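## Task

Bring the white knight onto square C1, using the letters and numbers printed along the board's border to find squares. When finished, all other squares must contain exactly what they contained initially, and each piece on the board must stand upright and lie wholly within its own square. Nothing may count as placed if it only stays put because the robot is still holding it.

## Robot and tools

ROBOT. Two 7-joint Kinova Gen3 arms, left_arm and right_arm, each ending in a Robotiq 2F-85 two-finger gripper. Base (URDF root) poses in the scene frame: left_arm at (+0.011, +0.340, 0) m, quat_wxyz (+0.996, 0, 0, -0.094); right_arm at (-0.042, -0.384, 0) m, quat_wxyz (+0.999, 0, 0, +0.048). Joint order per arm: waist, shoulder, upper arm roll, elbow, forearm roll, wrist pitch, wrist roll.

SCENE FRAME. Origin sits on the table surface midway between the arms; +z is up, +x points away from the robots across the table, and left_arm is on the +y side. The arm names do not refer to left or right in any camera picture.

execute_actions. Argument "actions" is a list holding zero or one item. Empty list: no command, just returns the state. An item with "rows" (1 to 15 rows) and optional "steps" (1 to 15, default 15) is a motion; each step lasts 1/30 s, one row per step, and the final row repeats if steps outnumber rows. An item with only "steps" (up to 300) is a wait counted from the previous result. Optional "pictures" (boolean) turns camera images on or off. A refused call moves nothing.

ROW LAYOUT. One list of 18 numbers, each within [-1, 1], covering both arms even if one stays still: left_arm's 7 joint numbers, its gripper position, its gripper speed, then the same 9 for right_arm.

JOINT NUMBERS are offsets, not poses. They are measured from the joint angles in the most recent result that printed Joint positions; before any such result in the scene, and for a second or later call inside one reply, they are measured from where the arm stands when the action starts. Every row is relative to that reference, not to the preceding row, so all zeros means return to the reference angles rather than hold still. Scale: 1.0 equals 0.9985 rad for waist, shoulder, upper arm roll and elbow, and 0.8765 rad for forearm roll, wrist pitch and wrist roll. Stated ranges (rad): waist -69.115 to 69.115, shoulder -2.250 to 2.250, upper arm roll -69.115 to 69.115, elbow -2.580 to 2.580, forearm roll -69.115 to 69.115, wrist pitch -2.100 to 2.100, wrist roll -69.115 to 69.115. A request more than 0.013 rad outward beyond a stated end is refused; the true end may be 0.013 rad either way, and targets beyond it get clipped, reported as "joint sent to its limit" (possibly about an earlier action). No such message does not prove more travel is available.

GRIPPER NUMBERS are absolute settings. Position: +1 fully open (85 mm), 0 roughly 41 mm, about -0.8 pads touching, -1 closes until blocked. Speed: about 20 mm/s at -1, 85 at 0, 150 at +1. Grip force is set by the arm, around 190 to 235 N per pad. To grip, send -1 and keep sending it. For a gentler hold, open first, then close to slightly under the object's width. To release, send a width larger than the object. To leave a gripper unchanged, repeat its previous two numbers; a 0 is itself a command. Fingers stay put until the position changes by 0.01 or more, but re-close on their own (not past the request) if the object slips or is lost. Closing moves the fingertips about 13 mm farther from the wrist, so keep that clearance above the table or board.

GRIPPER GEOMETRY. Fingers point along the gripper's +z; they close along its y. end_effector_position is the spot between the pads when shut; fingertips extend about 19 mm past it when closed, 6 mm when fully open.

MOTION. Joints are speed and acceleration limited and coordinated to finish together; a reversal stops them together. Each step the target is kept within 0.304 rad (first four joints) or 0.266 rad (last three) of the measured angle, and targets that would put the gripper over 70 mm from its measured spot are pulled back, so big moves need several calls and may still be short. Between calls the arms keep heading to the last row's target until they settle or a step is HELD.

RESULTS. Per arm: end_effector_position (m) and end_effector_quat_wxyz in the scene frame; printed position can be off, worse at long reach. Joint positions and Joint velocities: one block per arm in joint order (rad, rad/s). position_measured_pct is about 50 minus 50 times the finger position: 0 means open; stopping below 90 short of the request means something is held or blocking; about 90 or more means pads met. "joint command not followed": a clearance check altered joint targets on some steps. HELD: that step's row was partly or fully not sent. MOTOR HOT appears from 60 °C; at 75 °C an OVER-TEMPERATURE FAULT lets that arm sag. TORQUE FAULT: a joint reached its load limit (50.2 N m for the first four joints, 31.6 N m for the last three, held weight included); the arm freezes for 10 s and the rest of the call is dropped.

zoom_image: "camera" one of cam_head_left, cam_head_right, cam_left_wrist, cam_right_wrist (all 504x504); "region" [x0, y0, x1, y1] in pixels from the top-left, at most 504 by 504. Wrist camera frame: +z forward, +x right, +y down, possibly offset up to about 24 mm and tilted about 11 degrees.

read_manual: optional "section" ("licences"); shows licence text only.

finished_scene: "scene" = current scene number; irreversible, reports success and starts the next task. A reply with no tool call ends everything.

AVOID. Knocking or placing anything off the table, dropping or slamming pieces, tipping pieces, shoving hard, and letting the arms collide or press on each other. Held parts may occasionally be tugged briefly, so grip firmly.

Each tool is called after "Emit:" by a JSON object that holds its "op" and its "data", one argument or row to a line.

## Session

Emit:
{"op": "execute_actions", "data": {
  "actions": []
}}

Scene clock: 0.00 s of 4000.00 s.
left_arm: end_effector_position=(+0.4269, -0.0372, +0.1899) position_measured_pct=0.0 end_effector_quat_wxyz=(+0.022, +0.954, +0.299, -0.012) | right_arm: end_effector_position=(+0.0824, -0.1508, +0.2606) position_measured_pct=0.0 end_effector_quat_wxyz=(-0.045, -0.180, +0.979, +0.085)
Joint positions: left_arm=[ 0.239  0.704  0.454  1.287 -0.266  1.188 -0.085] | right_arm=[-0.978 -0.093  0.105  2.116 -0.198  1.069  1.056]
Joint velocities: left_arm=[ 0.  0. -0. -0. -0.  0. -0.] | right_arm=[ 0.     0.001  0.    -0.    -0.    -0.001 -0.   ]
Motor temperatures (°C, as the motors report them): left_arm=[30 29 28 32 33 41 38] | right_arm=[32 29 28 32 35 37 36]

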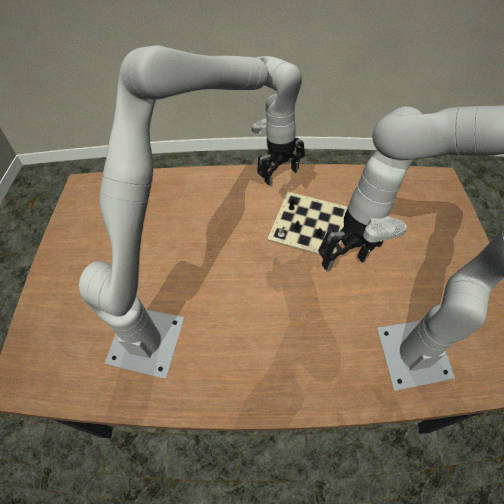

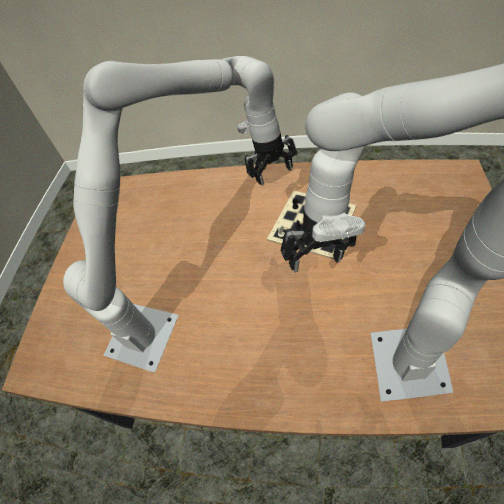

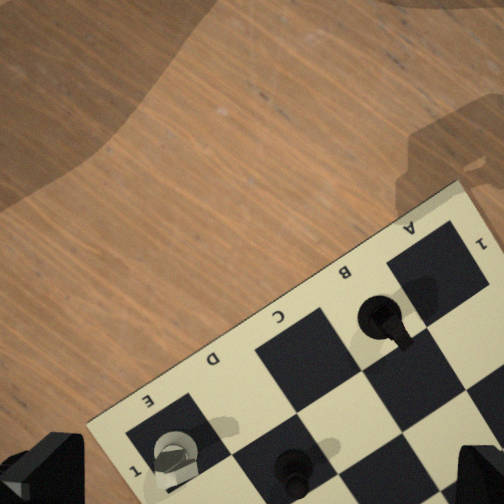

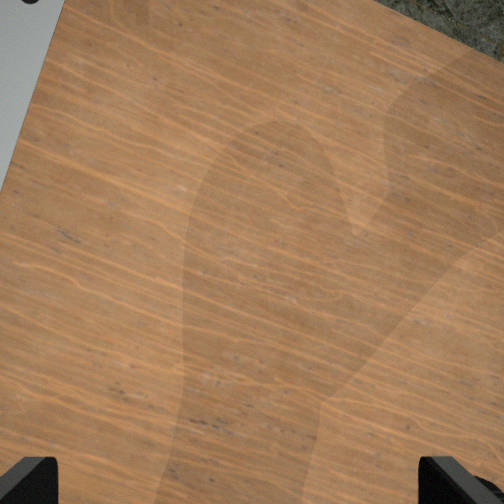

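Emit:
{"op": "execute_actions", "data": {
  "actions": [
    {"rows":[[0.338,-0.009,-0.455,0.266,0.303,-0.335,-1,0.2,0,0,0,0,0,0,0,0,1,0]]}
  ],
  "pictures": false
}}

Emit:
{"op": "execute_actions", "data": {
  "actions": [
    {"steps":60}
  ],
  "pictures": false
}}

Emit:
{"op": "execute_actions", "data": {
  "actions": [
    {"rows":[[0,0,0,0,0,0,-0.38,0.2,0,0,0,0,0,0,0,0,1,0]]}
  ],
  "pictures": false
}}

Emit:
{"op": "execute_actions", "data": {
  "actions": [
    {"steps":20}
  ]
}}

Scene clock: 40.97 s of 4000.00 s.
left_arm: end_effector_position=(+0.3672, -0.0385, +0.1068) position_measured_pct=36.5 end_effector_quat_wxyz=(+0.003, +0.989, +0.145, -0.008) | right_arm: end_effector_position=(+0.0824, -0.1508, +0.2606) position_measured_pct=0.0 end_effector_quat_wxyz=(-0.045, -0.180, +0.979, +0.085)
Joint positions: left_arm=[ 0.533  0.698  0.061  1.523 -0.029  0.927 -0.493] | right_arm=[-0.978 -0.093  0.105  2.116 -0.198  1.069  1.056]
Joint velocities: left_arm=[ 0.272 -0.008 -0.547  0.23   0.221 -0.263 -1.216] | right_arm=[-0.    -0.001 -0.001  0.     0.     0.    -0.001]
Motor temperatures (°C, as the motors report them): left_arm=[30 30 28 33 33 41 38] | right_arm=[32 29 28 32 35 37 36]
Steps of this call (steps 1 to 90: nothing new was sent; then 37.47 s passed at rest; steps 91 to 105: all 15 steps of this action). Readings (joint positions | what the end effector reports):
91: left_arm=[0.241 0.704 0.453 1.287 -0.265 1.187 -0.086] | right_arm=[-0.978 -0.093 0.105 2.116 -0.198 1.069 1.056] | left_arm position_measured_pct=0.0 | right_arm position_measured_pct=0.0
92: left_arm=[0.247 0.703 0.447 1.292 -0.262 1.182 -0.090] | right_arm=[-0.978 -0.093 0.105 2.116 -0.198 1.069 1.056] | left_arm position_measured_pct=0.4 | right_arm position_measured_pct=0.0
94: left_arm=[0.277 0.701 0.421 1.315 -0.239 1.159 -0.113] | right_arm=[-0.978 -0.093 0.105 2.116 -0.198 1.069 1.056] | left_arm position_measured_pct=4.8 | right_arm position_measured_pct=0.0
98: left_arm=[0.391 0.698 0.305 1.405 -0.148 1.062 -0.216] | right_arm=[-0.978 -0.093 0.105 2.116 -0.198 1.069 1.056] | left_arm position_measured_pct=15.9 | right_arm position_measured_pct=0.0
105: the state above

Scene clock: 42.97 s of 4000.00 s.
left_arm: end_effector_position=(+0.3651, -0.0340, +0.0999) position_measured_pct=40.1 end_effector_quat_wxyz=(+0.000, +0.997, -0.078, +0.000) | right_arm: end_effector_position=(+0.0824, -0.1508, +0.2606) position_measured_pct=0.0 end_effector_quat_wxyz=(-0.045, -0.180, +0.979, +0.085)
Joint positions: left_arm=[ 0.577  0.695 -0.     1.552 -0.     0.894 -0.962] | right_arm=[-0.978 -0.093  0.105  2.116 -0.198  1.069  1.056]
Joint velocities: left_arm=[ 0.    -0.001  0.    -0.     0.     0.001  0.   ] | right_arm=[ 0.    -0.002 -0.    -0.     0.    -0.    -0.001]
Motor temperatures (°C, as the motors report them): left_arm=[30 30 28 33 33 41 38] | right_arm=[32 29 28 32 35 37 36]
Steps of this call (steps 1 to 30: the robot went on to your last target; steps 31 to 60: nothing new was sent). Readings (joint positions | what the end effector reports):
1: left_arm=[0.542 0.697 0.046 1.530 -0.023 0.920 -0.533] | right_arm=[-0.978 -0.093 0.105 2.116 -0.198 1.069 1.056] | left_arm position_measured_pct=38.1 | right_arm position_measured_pct=0.0
2: left_arm=[0.548 0.697 0.035 1.535 -0.018 0.914 -0.574] | right_arm=[-0.978 -0.093 0.105 2.116 -0.198 1.069 1.056] | left_arm position_measured_pct=38.9 | right_arm position_measured_pct=0.0
4: left_arm=[0.559 0.696 0.020 1.542 -0.010 0.906 -0.655] | right_arm=[-0.978 -0.093 0.105 2.116 -0.198 1.069 1.056] | left_arm position_measured_pct=39.7 | right_arm position_measured_pct=0.0
8: left_arm=[0.570 0.696 0.007 1.549 -0.003 0.898 -0.818] | right_arm=[-0.978 -0.093 0.105 2.116 -0.198 1.069 1.056] | left_arm position_measured_pct=40.1 | right_arm position_measured_pct=0.0
60: the state above
All arms were judged still, so your last target was given up. Only a new action makes them travel on or press farther. Fingers that are still opening or closing keep moving.

Scene clock: 43.47 s of 4000.00 s.
left_arm: end_effector_position=(+0.3651, -0.0341, +0.0999) position_measured_pct=40.1 end_effector_quat_wxyz=(+0.000, +0.970, -0.242, +0.000) | right_arm: end_effector_position=(+0.0824, -0.1508, +0.2606) position_measured_pct=0.0 end_effector_quat_wxyz=(-0.045, -0.180, +0.979, +0.085)
Joint positions: left_arm=[ 0.577  0.695 -0.     1.552 -0.     0.894 -1.295] | right_arm=[-0.978 -0.093  0.105  2.116 -0.198  1.069  1.056]
Joint velocities: left_arm=[-0.     0.    -0.001 -0.     0.    -0.001  0.001] | right_arm=[ 0.    -0.    -0.     0.    -0.    -0.     0.001]
Motor temperatures (°C, as the motors report them): left_arm=[30 30 28 33 33 41 38] | right_arm=[32 29 28 32 35 37 36]
Steps of this call (steps 1 to 15: all 15 steps of this action). Readings (joint positions | what the end effector reports):
1: left_arm=[0.577 0.695 -0.000 1.552 -0.000 0.894 -0.963] | right_arm=[-0.978 -0.093 0.105 2.116 -0.198 1.069 1.056] | left_arm position_measured_pct=40.1 | right_arm position_measured_pct=0.0
2: left_arm=[0.577 0.695 -0.000 1.552 -0.000 0.894 -0.972] | right_arm=[-0.978 -0.093 0.105 2.116 -0.198 1.069 1.056] | left_arm position_measured_pct=40.1 | right_arm position_measured_pct=0.0
4: left_arm=[0.577 0.695 -0.000 1.552 -0.000 0.894 -1.023] | right_arm=[-0.978 -0.093 0.105 2.116 -0.198 1.069 1.056] | left_arm position_measured_pct=40.1 | right_arm position_measured_pct=0.0
8: left_arm=[0.577 0.695 -0.000 1.552 -0.000 0.894 -1.183] | right_arm=[-0.978 -0.093 0.105 2.116 -0.198 1.069 1.056] | left_arm position_measured_pct=40.1 | right_arm position_measured_pct=0.0
15: the state above

Scene clock: 44.13 s of 4000.00 s.
left_arm: end_effector_position=(+0.3651, -0.0340, +0.0999) position_measured_pct=40.1 end_effector_quat_wxyz=(+0.000, +0.970, -0.242, +0.000) | right_arm: end_effector_position=(+0.0824, -0.1508, +0.2606) position_measured_pct=0.0 end_effector_quat_wxyz=(-0.045, -0.180, +0.979, +0.085)
Joint positions: left_arm=[ 0.577  0.695 -0.     1.552 -0.     0.894 -1.295] | right_arm=[-0.978 -0.093  0.105  2.116 -0.198  1.069  1.056]
Joint velocities: left_arm=[-0.     0.     0.     0.    -0.     0.001  0.   ] | right_arm=[ 0.    -0.001 -0.001 -0.    -0.     0.    -0.   ]
Motor temperatures (°C, as the motors report them): left_arm=[30 30 28 33 33 41 38] | right_arm=[32 29 28 32 35 37 36]
Steps of this call (steps 1 to 15: the robot went on to your last target; steps 16 to 20: nothing new was sent). Readings (joint positions | what the end effector reports):
1: left_arm=[0.577 0.695 -0.000 1.552 -0.000 0.894 -1.295] | right_arm=[-0.978 -0.093 0.105 2.116 -0.198 1.069 1.056] | left_arm position_measured_pct=40.1 | right_arm position_measured_pct=0.0
2: left_arm=[0.577 0.695 -0.000 1.552 -0.000 0.894 -1.295] | right_arm=[-0.978 -0.093 0.105 2.116 -0.198 1.069 1.056] | left_arm position_measured_pct=40.1 | right_arm position_measured_pct=0.0
4: left_arm=[0.577 0.695 -0.000 1.552 -0.000 0.894 -1.295] | right_arm=[-0.978 -0.093 0.105 2.116 -0.198 1.069 1.056] | left_arm position_measured_pct=40.1 | right_arm position_measured_pct=0.0
8: left_arm=[0.577 0.695 -0.000 1.552 -0.000 0.894 -1.295] | right_arm=[-0.978 -0.093 0.105 2.116 -0.198 1.069 1.056] | left_arm position_measured_pct=40.1 | right_arm position_measured_pct=0.0
20: the state above
All arms were judged still, so your last target was given up. Only a new action makes them travel on or press farther. Fingers that are still opening or closing keep moving.

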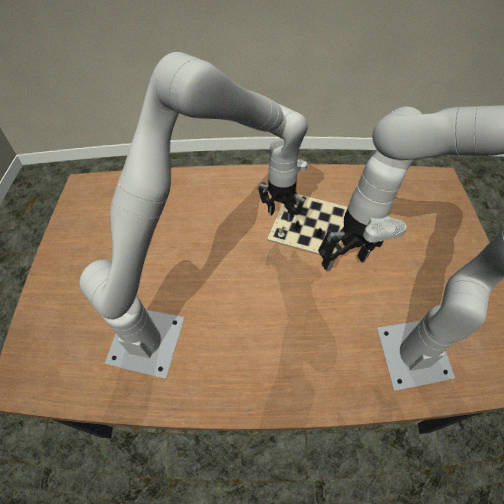

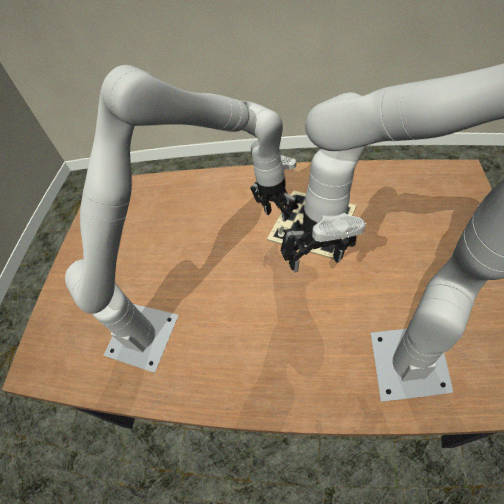

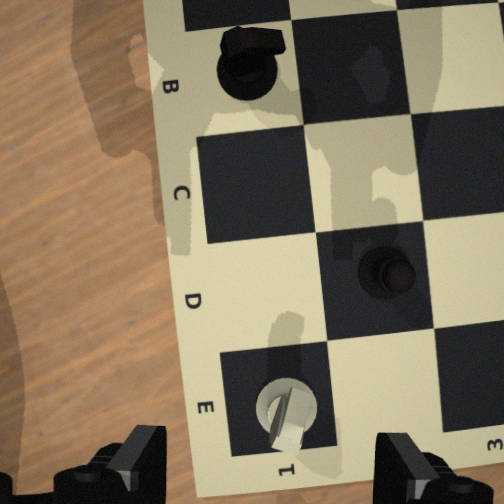

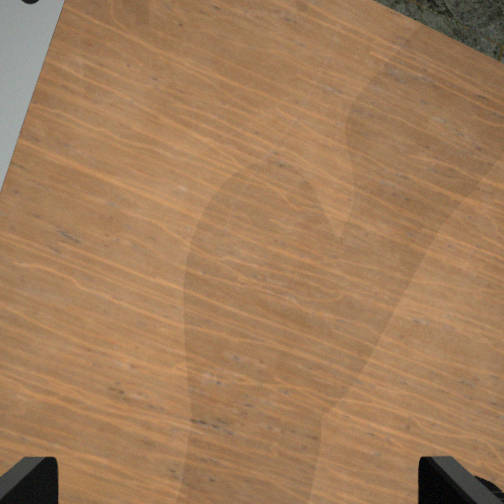

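Emit:
{"op": "execute_actions", "data": {
  "actions": [
    {"rows":[[0.011,0.065,0,0.026,0,-0.104,-0.17,-0.1,0,0,0,0,0,0,0,0,1,0]]}
  ],
  "pictures": false
}}

Emit:
{"op": "execute_actions", "data": {
  "actions": [
    {"steps":15}
  ]
}}

Emit:
{"op": "zoom_image", "data": {
  "camera": "cam_head_left",
  "region": [240,180,330,270]
}}

Scene clock: 60.57 s of 4000.00 s.
left_arm: end_effector_position=(+0.3622, -0.0391, +0.0605) position_measured_pct=54.8 end_effector_quat_wxyz=(+0.000, +0.948, -0.319, +0.001) | right_arm: end_effector_position=(+0.0824, -0.1508, +0.2606) position_measured_pct=0.0 end_effector_quat_wxyz=(-0.045, -0.180, +0.979, +0.085)
Joint positions: left_arm=[ 0.587  0.76  -0.     1.578 -0.     0.803 -1.444] | right_arm=[-0.978 -0.093  0.105  2.116 -0.198  1.069  1.056]
Joint velocities: left_arm=[ 0.001  0.004 -0.     0.     0.     0.     0.001] | right_arm=[-0.     0.001  0.     0.     0.     0.     0.001]
Motor temperatures (°C, as the motors report them): left_arm=[30 31 28 33 33 41 38] | right_arm=[32 29 28 32 35 37 36]
Steps of this call (steps 1 to 90: nothing new was sent; then 12.93 s passed at rest; steps 91 to 105: all 15 steps of this action). Readings (joint positions | what the end effector reports):
91: left_arm=[0.577 0.696 -0.000 1.552 -0.000 0.893 -1.296] | right_arm=[-0.978 -0.093 0.105 2.116 -0.198 1.069 1.056] | left_arm position_measured_pct=40.1 | right_arm position_measured_pct=0.0
92: left_arm=[0.578 0.701 -0.000 1.554 -0.000 0.887 -1.305] | right_arm=[-0.978 -0.093 0.105 2.116 -0.198 1.069 1.056] | left_arm position_measured_pct=40.5 | right_arm position_measured_pct=0.0
94: left_arm=[0.582 0.725 -0.001 1.562 -0.000 0.856 -1.355] | right_arm=[-0.978 -0.093 0.105 2.116 -0.198 1.069 1.056] | left_arm position_measured_pct=44.4 | right_arm position_measured_pct=0.0
98: left_arm=[0.587 0.757 0.000 1.578 -0.000 0.805 -1.441] | right_arm=[-0.978 -0.093 0.105 2.116 -0.198 1.069 1.056] | left_arm position_measured_pct=53.6 | right_arm position_measured_pct=0.0
105: the state above

Scene clock: 61.07 s of 4000.00 s.
left_arm: end_effector_position=(+0.3621, -0.0390, +0.0603) position_measured_pct=54.8 end_effector_quat_wxyz=(+0.000, +0.948, -0.319, +0.000) | right_arm: end_effector_position=(+0.0824, -0.1508, +0.2606) position_measured_pct=0.0 end_effector_quat_wxyz=(-0.045, -0.180, +0.979, +0.085)
Joint positions: left_arm=[ 0.588  0.76  -0.     1.578 -0.     0.803 -1.444] | right_arm=[-0.978 -0.093  0.105  2.116 -0.198  1.069  1.056]
Joint velocities: left_arm=[ 0.     0.001 -0.     0.     0.    -0.002  0.   ] | right_arm=[ 0.    -0.002  0.     0.     0.     0.     0.   ]
Motor temperatures (°C, as the motors report them): left_arm=[30 31 28 33 33 41 38] | right_arm=[32 29 28 32 35 37 36]
Steps of this call (steps 1 to 15: the robot went on to your last target). Readings (joint positions | what the end effector reports):
1: left_arm=[0.588 0.760 -0.000 1.578 -0.000 0.803 -1.444] | right_arm=[-0.978 -0.093 0.105 2.116 -0.198 1.069 1.056] | left_arm position_measured_pct=54.8 | right_arm position_measured_pct=0.0
2: left_arm=[0.588 0.760 -0.000 1.578 -0.000 0.803 -1.444] | right_arm=[-0.978 -0.093 0.105 2.116 -0.198 1.069 1.056] | left_arm position_measured_pct=54.8 | right_arm position_measured_pct=0.0
4: left_arm=[0.588 0.760 -0.000 1.578 -0.000 0.803 -1.444] | right_arm=[-0.978 -0.093 0.105 2.116 -0.198 1.069 1.056] | left_arm position_measured_pct=54.8 | right_arm position_measured_pct=0.0
8: left_arm=[0.588 0.760 -0.000 1.578 -0.000 0.803 -1.444] | right_arm=[-0.978 -0.093 0.105 2.116 -0.198 1.069 1.056] | left_arm position_measured_pct=54.8 | right_arm position_measured_pct=0.0
15: the state above
All arms were judged still, so your last target was given up. Only a new action makes them travel on or press farther. Fingers that are still opening or closing keep moving.

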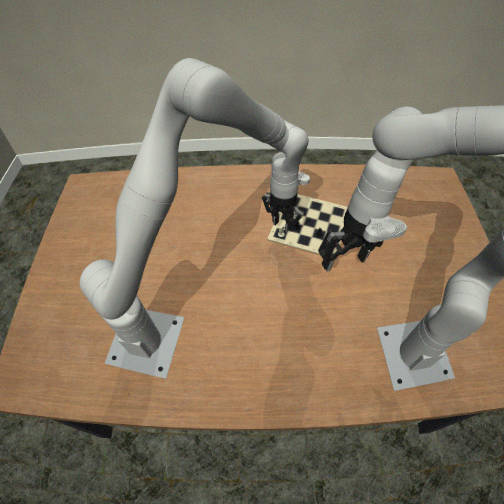

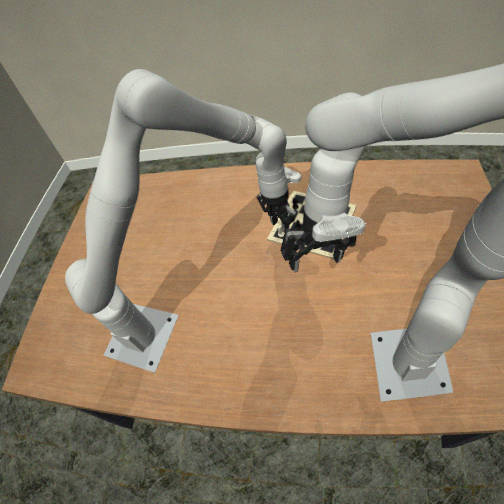

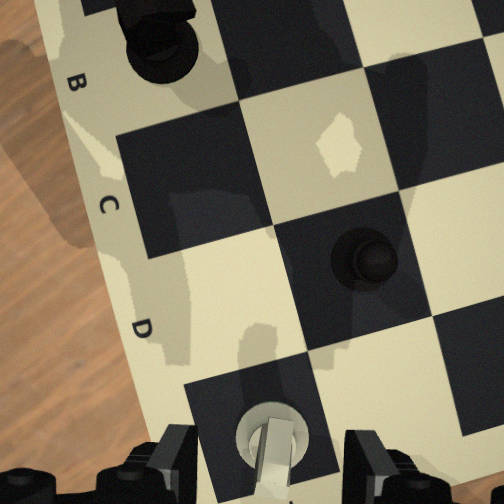

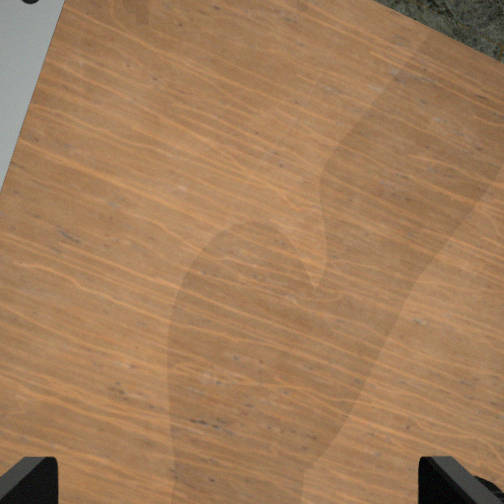

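Region (240, 180, 330, 270) of cam_head_left's 504x504 image, scaled by 5.600, with more detail than that image has.

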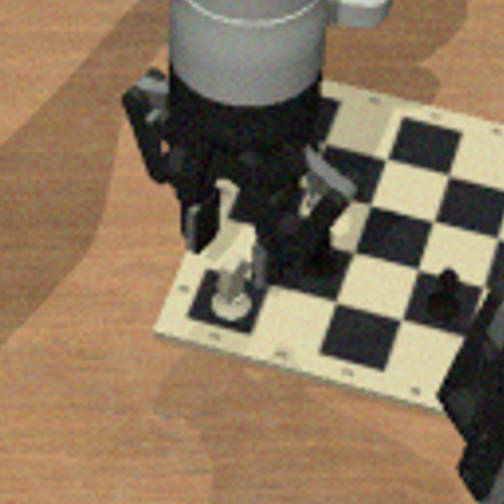

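Emit:
{"op": "execute_actions", "data": {
  "actions": [
    {"rows":[[0,0.032,0,0.011,0,-0.049,-0.05,-0.1,0,0,0,0,0,0,0,0,1,0]]}
  ],
  "pictures": false
}}

Emit:
{"op": "execute_actions", "data": {
  "actions": [
    {"rows":[[0,0,0,0,0,0,0,-1,-0.5,0,0,0,0,0,0,0,1,0]]}
  ],
  "pictures": false
}}

Emit:
{"op": "execute_actions", "data": {
  "actions": [
    {"steps":20}
  ]
}}

Emit:
{"op": "zoom_image", "data": {
  "camera": "cam_head_left",
  "region": [240,180,330,270]
}}

Scene clock: 74.50 s of 4000.00 s.
left_arm: end_effector_position=(+0.3622, -0.0391, +0.0414) position_measured_pct=54.8 end_effector_quat_wxyz=(+0.000, +0.941, -0.339, +0.000) | right_arm: end_effector_position=(+0.0824, -0.1508, +0.2606) position_measured_pct=0.0 end_effector_quat_wxyz=(-0.045, -0.180, +0.979, +0.085)
Joint positions: left_arm=[ 0.588  0.792 -0.     1.589 -0.     0.76  -1.488] | right_arm=[-0.978 -0.093  0.105  2.116 -0.198  1.069  1.056]
Joint velocities: left_arm=[-0.     0.002  0.     0.     0.    -0.001 -0.   ] | right_arm=[-0.     0.002  0.001 -0.     0.    -0.     0.001]
Motor temperatures (°C, as the motors report them): left_arm=[30 31 28 33 33 41 38] | right_arm=[32 29 28 32 35 37 36]
Steps of this call (steps 1 to 90: nothing new was sent; then 9.93 s passed at rest; steps 91 to 105: all 15 steps of this action). Readings (joint positions | what the end effector reports):
91: left_arm=[0.588 0.761 -0.000 1.578 -0.000 0.802 -1.445] | right_arm=[-0.978 -0.093 0.105 2.116 -0.198 1.069 1.056] | left_arm position_measured_pct=54.8 | right_arm position_measured_pct=0.0
92: left_arm=[0.588 0.767 -0.000 1.580 -0.000 0.795 -1.451] | right_arm=[-0.978 -0.093 0.105 2.116 -0.198 1.069 1.056] | left_arm position_measured_pct=54.8 | right_arm position_measured_pct=0.0
94: left_arm=[0.588 0.785 -0.000 1.586 -0.000 0.771 -1.476] | right_arm=[-0.978 -0.093 0.105 2.116 -0.198 1.069 1.056] | left_arm position_measured_pct=54.8 | right_arm position_measured_pct=0.0
98: left_arm=[0.588 0.791 -0.000 1.589 -0.000 0.760 -1.487] | right_arm=[-0.978 -0.093 0.105 2.116 -0.198 1.069 1.056] | left_arm position_measured_pct=54.8 | right_arm position_measured_pct=0.0
105: the state above

Scene clock: 75.00 s of 4000.00 s.
left_arm: end_effector_position=(+0.3622, -0.0391, +0.0414) position_measured_pct=77.8 end_effector_quat_wxyz=(+0.000, +0.941, -0.339, +0.000) | right_arm: end_effector_position=(+0.0824, -0.1508, +0.2606) position_measured_pct=0.0 end_effector_quat_wxyz=(-0.045, -0.180, +0.979, +0.085)
Joint positions: left_arm=[ 0.588  0.792 -0.     1.589 -0.     0.76  -1.488] | right_arm=[-0.978 -0.093  0.105  2.116 -0.198  1.069  1.056]
Joint velocities: left_arm=[ 0.    -0.001 -0.001 -0.001  0.    -0.     0.001] | right_arm=[ 0.    -0.001  0.002 -0.     0.     0.    -0.001]
Motor temperatures (°C, as the motors report them): left_arm=[30 31 28 33 33 41 38] | right_arm=[32 29 28 32 35 37 36]
Steps of this call (steps 1 to 15: all 15 steps of this action). Readings (joint positions | what the end effector reports):
1: left_arm=[0.588 0.792 -0.000 1.589 -0.000 0.760 -1.488] | right_arm=[-0.978 -0.093 0.105 2.116 -0.198 1.069 1.056] | left_arm position_measured_pct=54.8 | right_arm position_measured_pct=0.0
2: left_arm=[0.588 0.792 -0.000 1.589 -0.000 0.760 -1.488] | right_arm=[-0.978 -0.093 0.105 2.116 -0.198 1.069 1.056] | left_arm position_measured_pct=55.2 | right_arm position_measured_pct=0.0
4: left_arm=[0.588 0.792 -0.000 1.589 -0.000 0.760 -1.488] | right_arm=[-0.978 -0.093 0.105 2.116 -0.198 1.069 1.056] | left_arm position_measured_pct=57.5 | right_arm position_measured_pct=0.0
8: left_arm=[0.588 0.792 -0.000 1.589 -0.000 0.760 -1.488] | right_arm=[-0.978 -0.093 0.105 2.116 -0.198 1.069 1.056] | left_arm position_measured_pct=64.7 | right_arm position_measured_pct=0.0
15: the state above

Scene clock: 75.67 s of 4000.00 s.
left_arm: end_effector_position=(+0.3623, -0.0392, +0.0417) position_measured_pct=85.3 end_effector_quat_wxyz=(+0.000, +0.941, -0.339, +0.001) | right_arm: end_effector_position=(+0.0824, -0.1508, +0.2606) position_measured_pct=0.0 end_effector_quat_wxyz=(-0.045, -0.180, +0.979, +0.085)
Joint positions: left_arm=[ 0.588  0.791 -0.     1.589 -0.     0.76  -1.488] | right_arm=[-0.978 -0.093  0.105  2.116 -0.198  1.069  1.056]
Joint velocities: left_arm=[-0.    -0.001  0.     0.001 -0.    -0.001  0.   ] | right_arm=[ 0. -0. -0. -0. -0. -0. -0.]
Motor temperatures (°C, as the motors report them): left_arm=[30 31 28 33 33 41 38] | right_arm=[32 29 28 32 35 37 36]
Steps of this call (steps 1 to 15: the robot went on to your last target; steps 16 to 20: nothing new was sent). Readings (joint positions | what the end effector reports):
1: left_arm=[0.588 0.792 -0.000 1.589 -0.000 0.760 -1.488] | right_arm=[-0.978 -0.093 0.105 2.116 -0.198 1.069 1.056] | left_arm position_measured_pct=79.4 | right_arm position_measured_pct=0.0
2: left_arm=[0.588 0.792 -0.000 1.589 -0.000 0.760 -1.488] | right_arm=[-0.978 -0.093 0.105 2.116 -0.198 1.069 1.056] | left_arm position_measured_pct=81.3 | right_arm position_measured_pct=0.0
4: left_arm=[0.588 0.792 -0.000 1.589 -0.000 0.760 -1.488] | right_arm=[-0.978 -0.093 0.105 2.116 -0.198 1.069 1.056] | left_arm position_measured_pct=83.3 | right_arm position_measured_pct=0.0
8: left_arm=[0.588 0.791 -0.000 1.589 -0.000 0.760 -1.488] | right_arm=[-0.978 -0.093 0.105 2.116 -0.198 1.069 1.056] | left_arm position_measured_pct=85.3 | right_arm position_measured_pct=0.0
20: the state above
All arms were judged still, so your last target was given up. Only a new action makes them travel on or press farther. Fingers that are still opening or closing keep moving.

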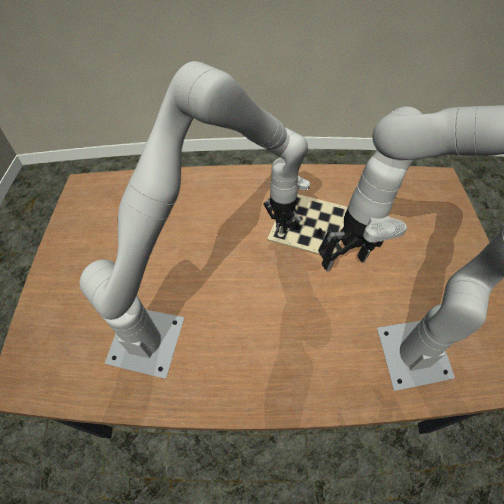

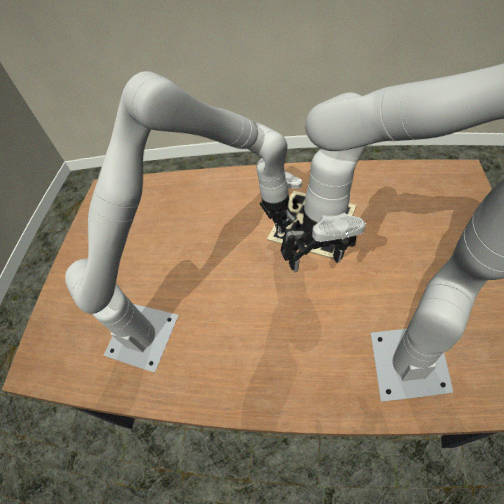

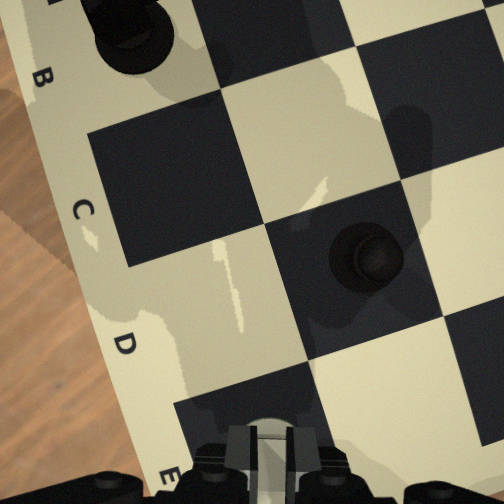

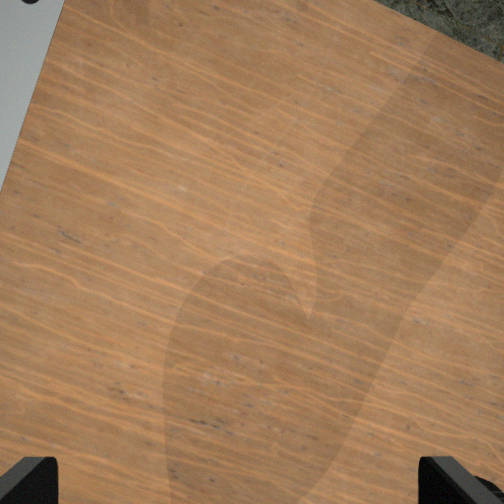

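Region (240, 180, 330, 270) of cam_head_left's 504x504 image, scaled by 5.600, with more detail than that image has.

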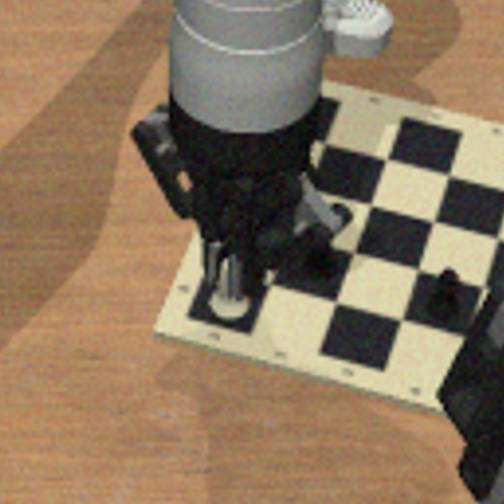

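Emit:
{"op": "execute_actions", "data": {
  "actions": [
    {"rows":[[0,-0.032,0,-0.011,0,0.049,0,-1,-0.5,0,0,0,0,0,0,0,1,0]]}
  ],
  "pictures": false
}}

Emit:
{"op": "execute_actions", "data": {
  "actions": [
    {"rows":[[-0.058,0.142,0,-0.301,0,0.182,0.28,-1,-0.5,0,0,0,0,0,0,0,1,0]]}
  ],
  "pictures": false
}}

Emit:
{"op": "execute_actions", "data": {
  "actions": [
    {"steps":20}
  ]
}}

Emit:
{"op": "zoom_image", "data": {
  "camera": "cam_head_left",
  "region": [240,170,330,260]
}}

Scene clock: 88.80 s of 4000.00 s.
left_arm: end_effector_position=(+0.3622, -0.0392, +0.0606) position_measured_pct=85.3 end_effector_quat_wxyz=(+0.000, +0.941, -0.339, +0.001) | right_arm: end_effector_position=(+0.0824, -0.1508, +0.2606) position_measured_pct=0.0 end_effector_quat_wxyz=(-0.045, -0.180, +0.979, +0.085)
Joint positions: left_arm=[ 0.588  0.759 -0.     1.578 -0.     0.803 -1.488] | right_arm=[-0.978 -0.093  0.105  2.116 -0.198  1.069  1.056]
Joint velocities: left_arm=[-0.    -0.002  0.    -0.001 -0.     0.    -0.   ] | right_arm=[-0.     0.001  0.001 -0.    -0.    -0.    -0.001]
Motor temperatures (°C, as the motors report them): left_arm=[30 31 28 33 33 41 38] | right_arm=[32 29 28 32 35 37 36]
Steps of this call (steps 1 to 90: nothing new was sent; then 9.63 s passed at rest; steps 91 to 105: all 15 steps of this action). Readings (joint positions | what the end effector reports):
91: left_arm=[0.588 0.790 -0.000 1.589 -0.000 0.761 -1.488] | right_arm=[-0.978 -0.093 0.105 2.116 -0.198 1.069 1.056] | left_arm position_measured_pct=85.3 | right_arm position_measured_pct=0.0
92: left_arm=[0.588 0.784 -0.000 1.588 -0.000 0.768 -1.488] | right_arm=[-0.978 -0.093 0.105 2.116 -0.198 1.069 1.056] | left_arm position_measured_pct=85.3 | right_arm position_measured_pct=0.0
94: left_arm=[0.588 0.766 -0.000 1.581 -0.000 0.791 -1.488] | right_arm=[-0.978 -0.093 0.105 2.116 -0.198 1.069 1.056] | left_arm position_measured_pct=85.3 | right_arm position_measured_pct=0.0
98: left_arm=[0.588 0.761 -0.000 1.578 -0.000 0.802 -1.488] | right_arm=[-0.978 -0.093 0.105 2.116 -0.198 1.069 1.056] | left_arm position_measured_pct=85.3 | right_arm position_measured_pct=0.0
105: the state above

Scene clock: 89.30 s of 4000.00 s.
left_arm: end_effector_position=(+0.4375, -0.0654, +0.0572) position_measured_pct=85.3 end_effector_quat_wxyz=(+0.001, +0.981, -0.194, +0.002) | right_arm: end_effector_position=(+0.0824, -0.1508, +0.2606) position_measured_pct=0.0 end_effector_quat_wxyz=(-0.045, -0.180, +0.979, +0.085)
Joint positions: left_arm=[ 0.531  0.896 -0.001  1.281 -0.     0.961 -1.243] | right_arm=[-0.978 -0.093  0.105  2.116 -0.198  1.069  1.056]
Joint velocities: left_arm=[-0.012  0.022  0.001 -0.059  0.     0.034  0.043] | right_arm=[ 0.     0.002  0.001  0.    -0.     0.     0.   ]
Motor temperatures (°C, as the motors report them): left_arm=[30 31 28 33 33 41 38] | right_arm=[32 29 28 32 35 37 36]
Steps of this call (steps 1 to 15: all 15 steps of this action). Readings (joint positions | what the end effector reports):
1: left_arm=[0.587 0.760 -0.000 1.577 -0.000 0.804 -1.487] | right_arm=[-0.978 -0.093 0.105 2.116 -0.198 1.069 1.056] | left_arm position_measured_pct=85.3 | right_arm position_measured_pct=0.0
2: left_arm=[0.586 0.764 0.000 1.571 -0.000 0.807 -1.483] | right_arm=[-0.978 -0.093 0.105 2.116 -0.198 1.069 1.056] | left_arm position_measured_pct=85.3 | right_arm position_measured_pct=0.0
4: left_arm=[0.581 0.779 0.001 1.544 0.000 0.821 -1.462] | right_arm=[-0.978 -0.093 0.105 2.116 -0.198 1.069 1.056] | left_arm position_measured_pct=85.3 | right_arm position_measured_pct=0.0
8: left_arm=[0.557 0.838 0.001 1.423 0.000 0.885 -1.363] | right_arm=[-0.978 -0.093 0.105 2.116 -0.198 1.069 1.056] | left_arm position_measured_pct=85.3 | right_arm position_measured_pct=0.0
15: the state above

Scene clock: 89.97 s of 4000.00 s.
left_arm: end_effector_position=(+0.4375, -0.0653, +0.0551) position_measured_pct=85.3 end_effector_quat_wxyz=(+0.000, +0.981, -0.193, +0.000) | right_arm: end_effector_position=(+0.0824, -0.1508, +0.2606) position_measured_pct=0.0 end_effector_quat_wxyz=(-0.045, -0.180, +0.979, +0.085)
Joint positions: left_arm=[ 0.53   0.901 -0.     1.277 -0.     0.962 -1.242] | right_arm=[-0.978 -0.093  0.105  2.116 -0.198  1.069  1.056]
Joint velocities: left_arm=[ 0.     0.     0.    -0.    -0.001 -0.001 -0.   ] | right_arm=[-0.     0.001  0.     0.     0.     0.     0.   ]
Motor temperatures (°C, as the motors report them): left_arm=[30 31 28 33 33 41 38] | right_arm=[32 29 28 32 35 37 36]
Steps of this call (steps 1 to 15: the robot went on to your last target; steps 16 to 20: nothing new was sent). Readings (joint positions | what the end effector reports):
1: left_arm=[0.531 0.897 -0.001 1.279 -0.000 0.962 -1.242] | right_arm=[-0.978 -0.093 0.105 2.116 -0.198 1.069 1.056] | left_arm position_measured_pct=85.3 | right_arm position_measured_pct=0.0
2: left_arm=[0.530 0.898 -0.000 1.278 -0.000 0.962 -1.242] | right_arm=[-0.978 -0.093 0.105 2.116 -0.198 1.069 1.056] | left_arm position_measured_pct=85.3 | right_arm position_measured_pct=0.0
4: left_arm=[0.530 0.899 -0.000 1.278 -0.000 0.962 -1.242] | right_arm=[-0.978 -0.093 0.105 2.116 -0.198 1.069 1.056] | left_arm position_measured_pct=85.3 | right_arm position_measured_pct=0.0
8: left_arm=[0.530 0.901 -0.000 1.278 -0.000 0.962 -1.242] | right_arm=[-0.978 -0.093 0.105 2.116 -0.198 1.069 1.056] | left_arm position_measured_pct=85.3 | right_arm position_measured_pct=0.0
20: the state above
All arms were judged still, so your last target was given up. Only a new action makes them travel on or press farther. Fingers that are still opening or closing keep moving.

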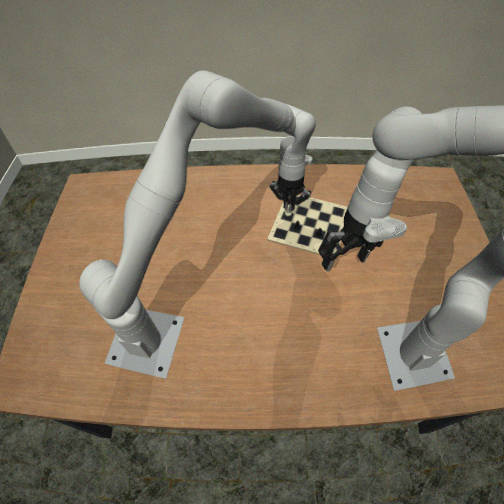

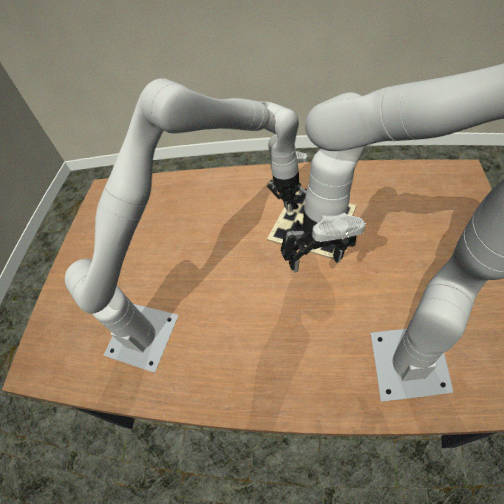

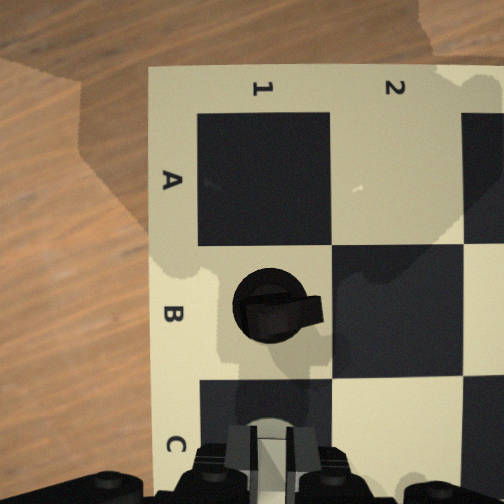

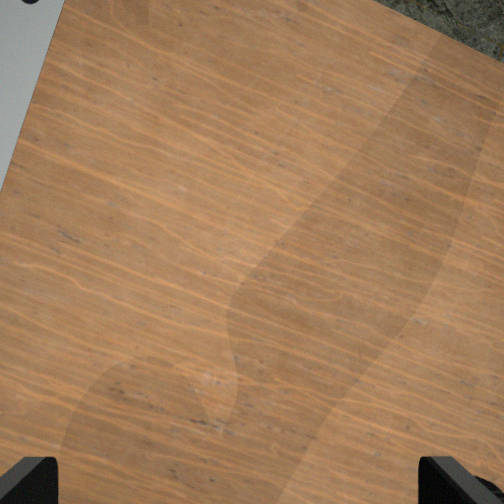

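Region (240, 170, 330, 260) of cam_head_left's 504x504 image, scaled by 5.600, with more detail than that image has.

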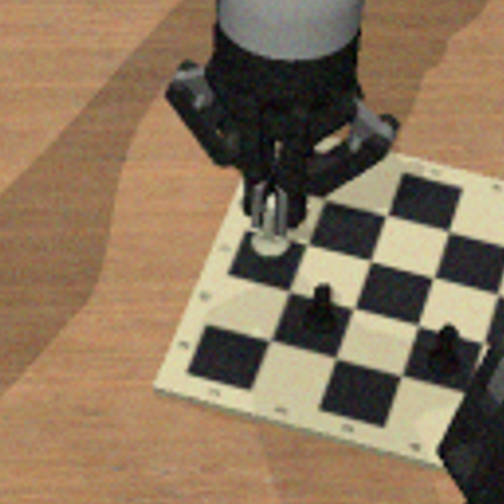

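Emit:
{"op": "execute_actions", "data": {
  "actions": [
    {"rows":[[0,0.005,0,0.002,0,-0.008,0,-1,-0.5,0,0,0,0,0,0,0,1,0],[0,0.009,0,0.004,0,-0.015,0,-1,-0.5,0,0,0,0,0,0,0,1,0],[0,0.012,0,0.005,0,-0.019,0,-1,-0.5,0,0,0,0,0,0,0,1,0],[0,0.014,0,0.006,0,-0.023,0,-1,-0.5,0,0,0,0,0,0,0,1,0],[0,0.016,0,0.0066,0,-0.026,0,-1,-0.5,0,0,0,0,0,0,0,1,0],[0,0.018,0,0.0074,0,-0.029,0,-1,-0.5,0,0,0,0,0,0,0,1,0]]}
  ],
  "pictures": false
}}

Emit:
{"op": "execute_actions", "data": {
  "actions": [
    {"rows":[[0,0,0,0,0,0,0,-0.2,-0.3,0,0,0,0,0,0,0,1,0]]}
  ],
  "pictures": false
}}

Emit:
{"op": "execute_actions", "data": {
  "actions": [
    {"rows":[[0,-0.05,0,-0.024,0,0.084,0,-0.2,-0.3,0,0,0,0,0,0,0,1,0]]}
  ]
}}

Scene clock: 111.27 s of 4000.00 s.
left_arm: end_effector_position=(+0.4376, -0.0653, +0.0427) position_measured_pct=85.3 end_effector_quat_wxyz=(+0.000, +0.981, -0.193, +0.000) | right_arm: end_effector_position=(+0.0824, -0.1508, +0.2606) position_measured_pct=0.0 end_effector_quat_wxyz=(-0.045, -0.180, +0.979, +0.085)
Joint positions: left_arm=[ 0.53   0.919 -0.     1.285 -0.     0.937 -1.242] | right_arm=[-0.978 -0.093  0.105  2.116 -0.198  1.069  1.056]
Joint velocities: left_arm=[ 0.     0.002 -0.     0.     0.    -0.002 -0.   ] | right_arm=[ 0.  0.  0. -0. -0.  0.  0.]
Motor temperatures (°C, as the motors report them): left_arm=[30 32 28 33 33 41 38] | right_arm=[32 29 28 32 35 37 36]
Steps of this call (steps 1 to 90: nothing new was sent; then 17.80 s passed at rest; steps 91 to 105: all 15 steps of this action). Readings (joint positions | what the end effector reports):
91: left_arm=[0.530 0.902 -0.000 1.278 -0.000 0.962 -1.242] | right_arm=[-0.978 -0.093 0.105 2.116 -0.198 1.069 1.056] | left_arm position_measured_pct=85.3 | right_arm position_measured_pct=0.0
92: left_arm=[0.530 0.904 -0.000 1.278 -0.000 0.959 -1.242] | right_arm=[-0.978 -0.093 0.105 2.116 -0.198 1.069 1.056] | left_arm position_measured_pct=85.3 | right_arm position_measured_pct=0.0
94: left_arm=[0.530 0.910 -0.000 1.281 -0.000 0.950 -1.242] | right_arm=[-0.978 -0.093 0.105 2.116 -0.198 1.069 1.056] | left_arm position_measured_pct=85.3 | right_arm position_measured_pct=0.0
98: left_arm=[0.530 0.918 -0.000 1.285 -0.000 0.939 -1.242] | right_arm=[-0.978 -0.093 0.105 2.116 -0.198 1.069 1.056] | left_arm position_measured_pct=85.3 | right_arm position_measured_pct=0.0
105: the state above

Scene clock: 111.77 s of 4000.00 s.
left_arm: end_effector_position=(+0.4376, -0.0653, +0.0427) position_measured_pct=60.7 end_effector_quat_wxyz=(+0.000, +0.981, -0.193, +0.000) | right_arm: end_effector_position=(+0.0824, -0.1508, +0.2606) position_measured_pct=0.0 end_effector_quat_wxyz=(-0.045, -0.180, +0.979, +0.085)
Joint positions: left_arm=[ 0.53   0.919 -0.     1.285 -0.     0.937 -1.242] | right_arm=[-0.978 -0.093  0.105  2.116 -0.198  1.069  1.056]
Joint velocities: left_arm=[-0.    -0.     0.     0.    -0.001 -0.001  0.001] | right_arm=[-0. -0. -0. -0.  0. -0.  0.]
Motor temperatures (°C, as the motors report them): left_arm=[30 32 28 33 33 41 38] | right_arm=[32 29 28 32 35 37 36]
Steps of this call (steps 1 to 15: all 15 steps of this action). Readings (joint positions | what the end effector reports):
1: left_arm=[0.530 0.919 -0.000 1.285 -0.000 0.937 -1.242] | right_arm=[-0.978 -0.093 0.105 2.116 -0.198 1.069 1.056] | left_arm position_measured_pct=85.3 | right_arm position_measured_pct=0.0
2: left_arm=[0.530 0.919 -0.000 1.285 -0.000 0.937 -1.242] | right_arm=[-0.978 -0.093 0.105 2.116 -0.198 1.069 1.056] | left_arm position_measured_pct=85.3 | right_arm position_measured_pct=0.0
4: left_arm=[0.530 0.919 -0.000 1.285 -0.000 0.937 -1.242] | right_arm=[-0.978 -0.093 0.105 2.116 -0.198 1.069 1.056] | left_arm position_measured_pct=81.7 | right_arm position_measured_pct=0.0
8: left_arm=[0.530 0.919 -0.000 1.285 -0.000 0.937 -1.242] | right_arm=[-0.978 -0.093 0.105 2.116 -0.198 1.069 1.056] | left_arm position_measured_pct=73.4 | right_arm position_measured_pct=0.0
15: the state above

Scene clock: 112.27 s of 4000.00 s.
left_arm: end_effector_position=(+0.4375, -0.0653, +0.0782) position_measured_pct=59.9 end_effector_quat_wxyz=(+0.000, +0.981, -0.193, +0.000) | right_arm: end_effector_position=(+0.0824, -0.1508, +0.2606) position_measured_pct=0.0 end_effector_quat_wxyz=(-0.045, -0.180, +0.979, +0.085)
Joint positions: left_arm=[ 0.53   0.869 -0.     1.261 -0.     1.011 -1.242] | right_arm=[-0.978 -0.093  0.105  2.116 -0.198  1.069  1.056]
Joint velocities: left_arm=[ 0.    -0.003 -0.    -0.    -0.     0.    -0.   ] | right_arm=[ 0.     0.001  0.002 -0.    -0.    -0.     0.   ]
Motor temperatures (°C, as the motors report them): left_arm=[30 32 28 33 33 41 38] | right_arm=[32 29 28 32 35 37 36]
Steps of this call (steps 1 to 15: all 15 steps of this action). Readings (joint positions | what the end effector reports):
1: left_arm=[0.530 0.918 -0.000 1.285 -0.000 0.938 -1.242] | right_arm=[-0.978 -0.093 0.105 2.116 -0.198 1.069 1.056] | left_arm position_measured_pct=60.3 | right_arm position_measured_pct=0.0
2: left_arm=[0.530 0.912 -0.000 1.283 -0.000 0.946 -1.242] | right_arm=[-0.978 -0.093 0.105 2.116 -0.198 1.069 1.056] | left_arm position_measured_pct=60.3 | right_arm position_measured_pct=0.0
4: left_arm=[0.530 0.888 -0.000 1.272 -0.000 0.980 -1.242] | right_arm=[-0.978 -0.093 0.105 2.116 -0.198 1.069 1.056] | left_arm position_measured_pct=59.9 | right_arm position_measured_pct=0.0
8: left_arm=[0.530 0.871 -0.000 1.260 -0.000 1.010 -1.242] | right_arm=[-0.978 -0.093 0.105 2.116 -0.198 1.069 1.056] | left_arm position_measured_pct=59.9 | right_arm position_measured_pct=0.0
15: the state above

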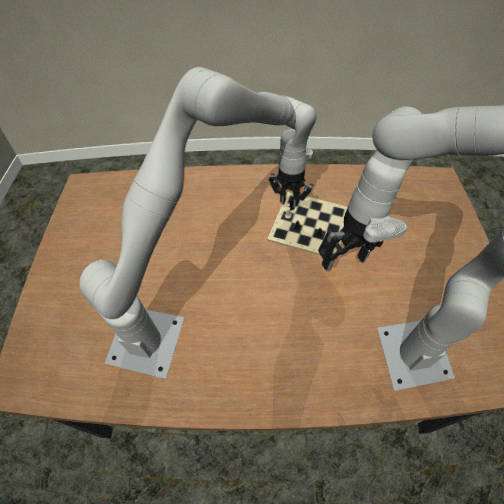

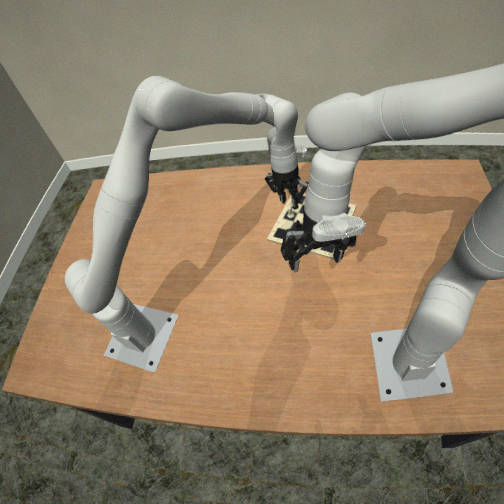

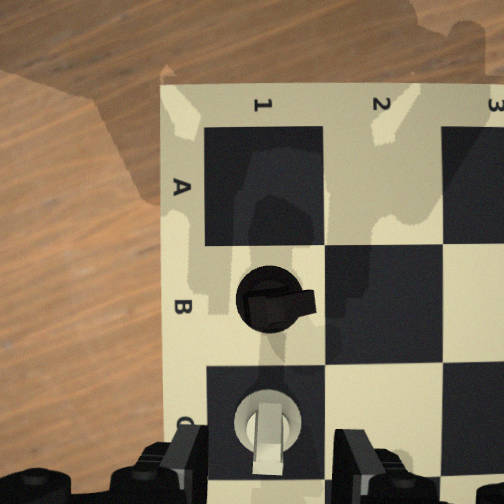

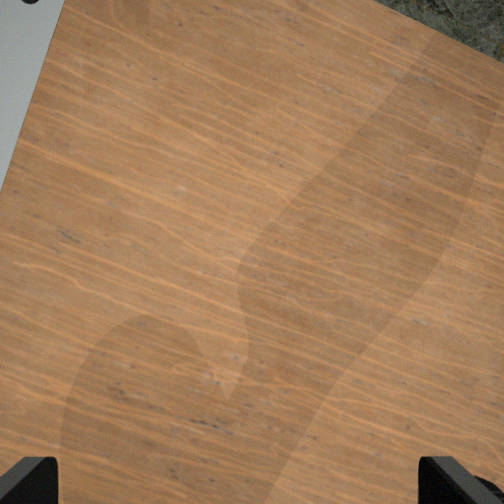

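Emit:
{"op": "finished_scene", "data": {
  "scene": 1
}}

The scene is finished: the task was done.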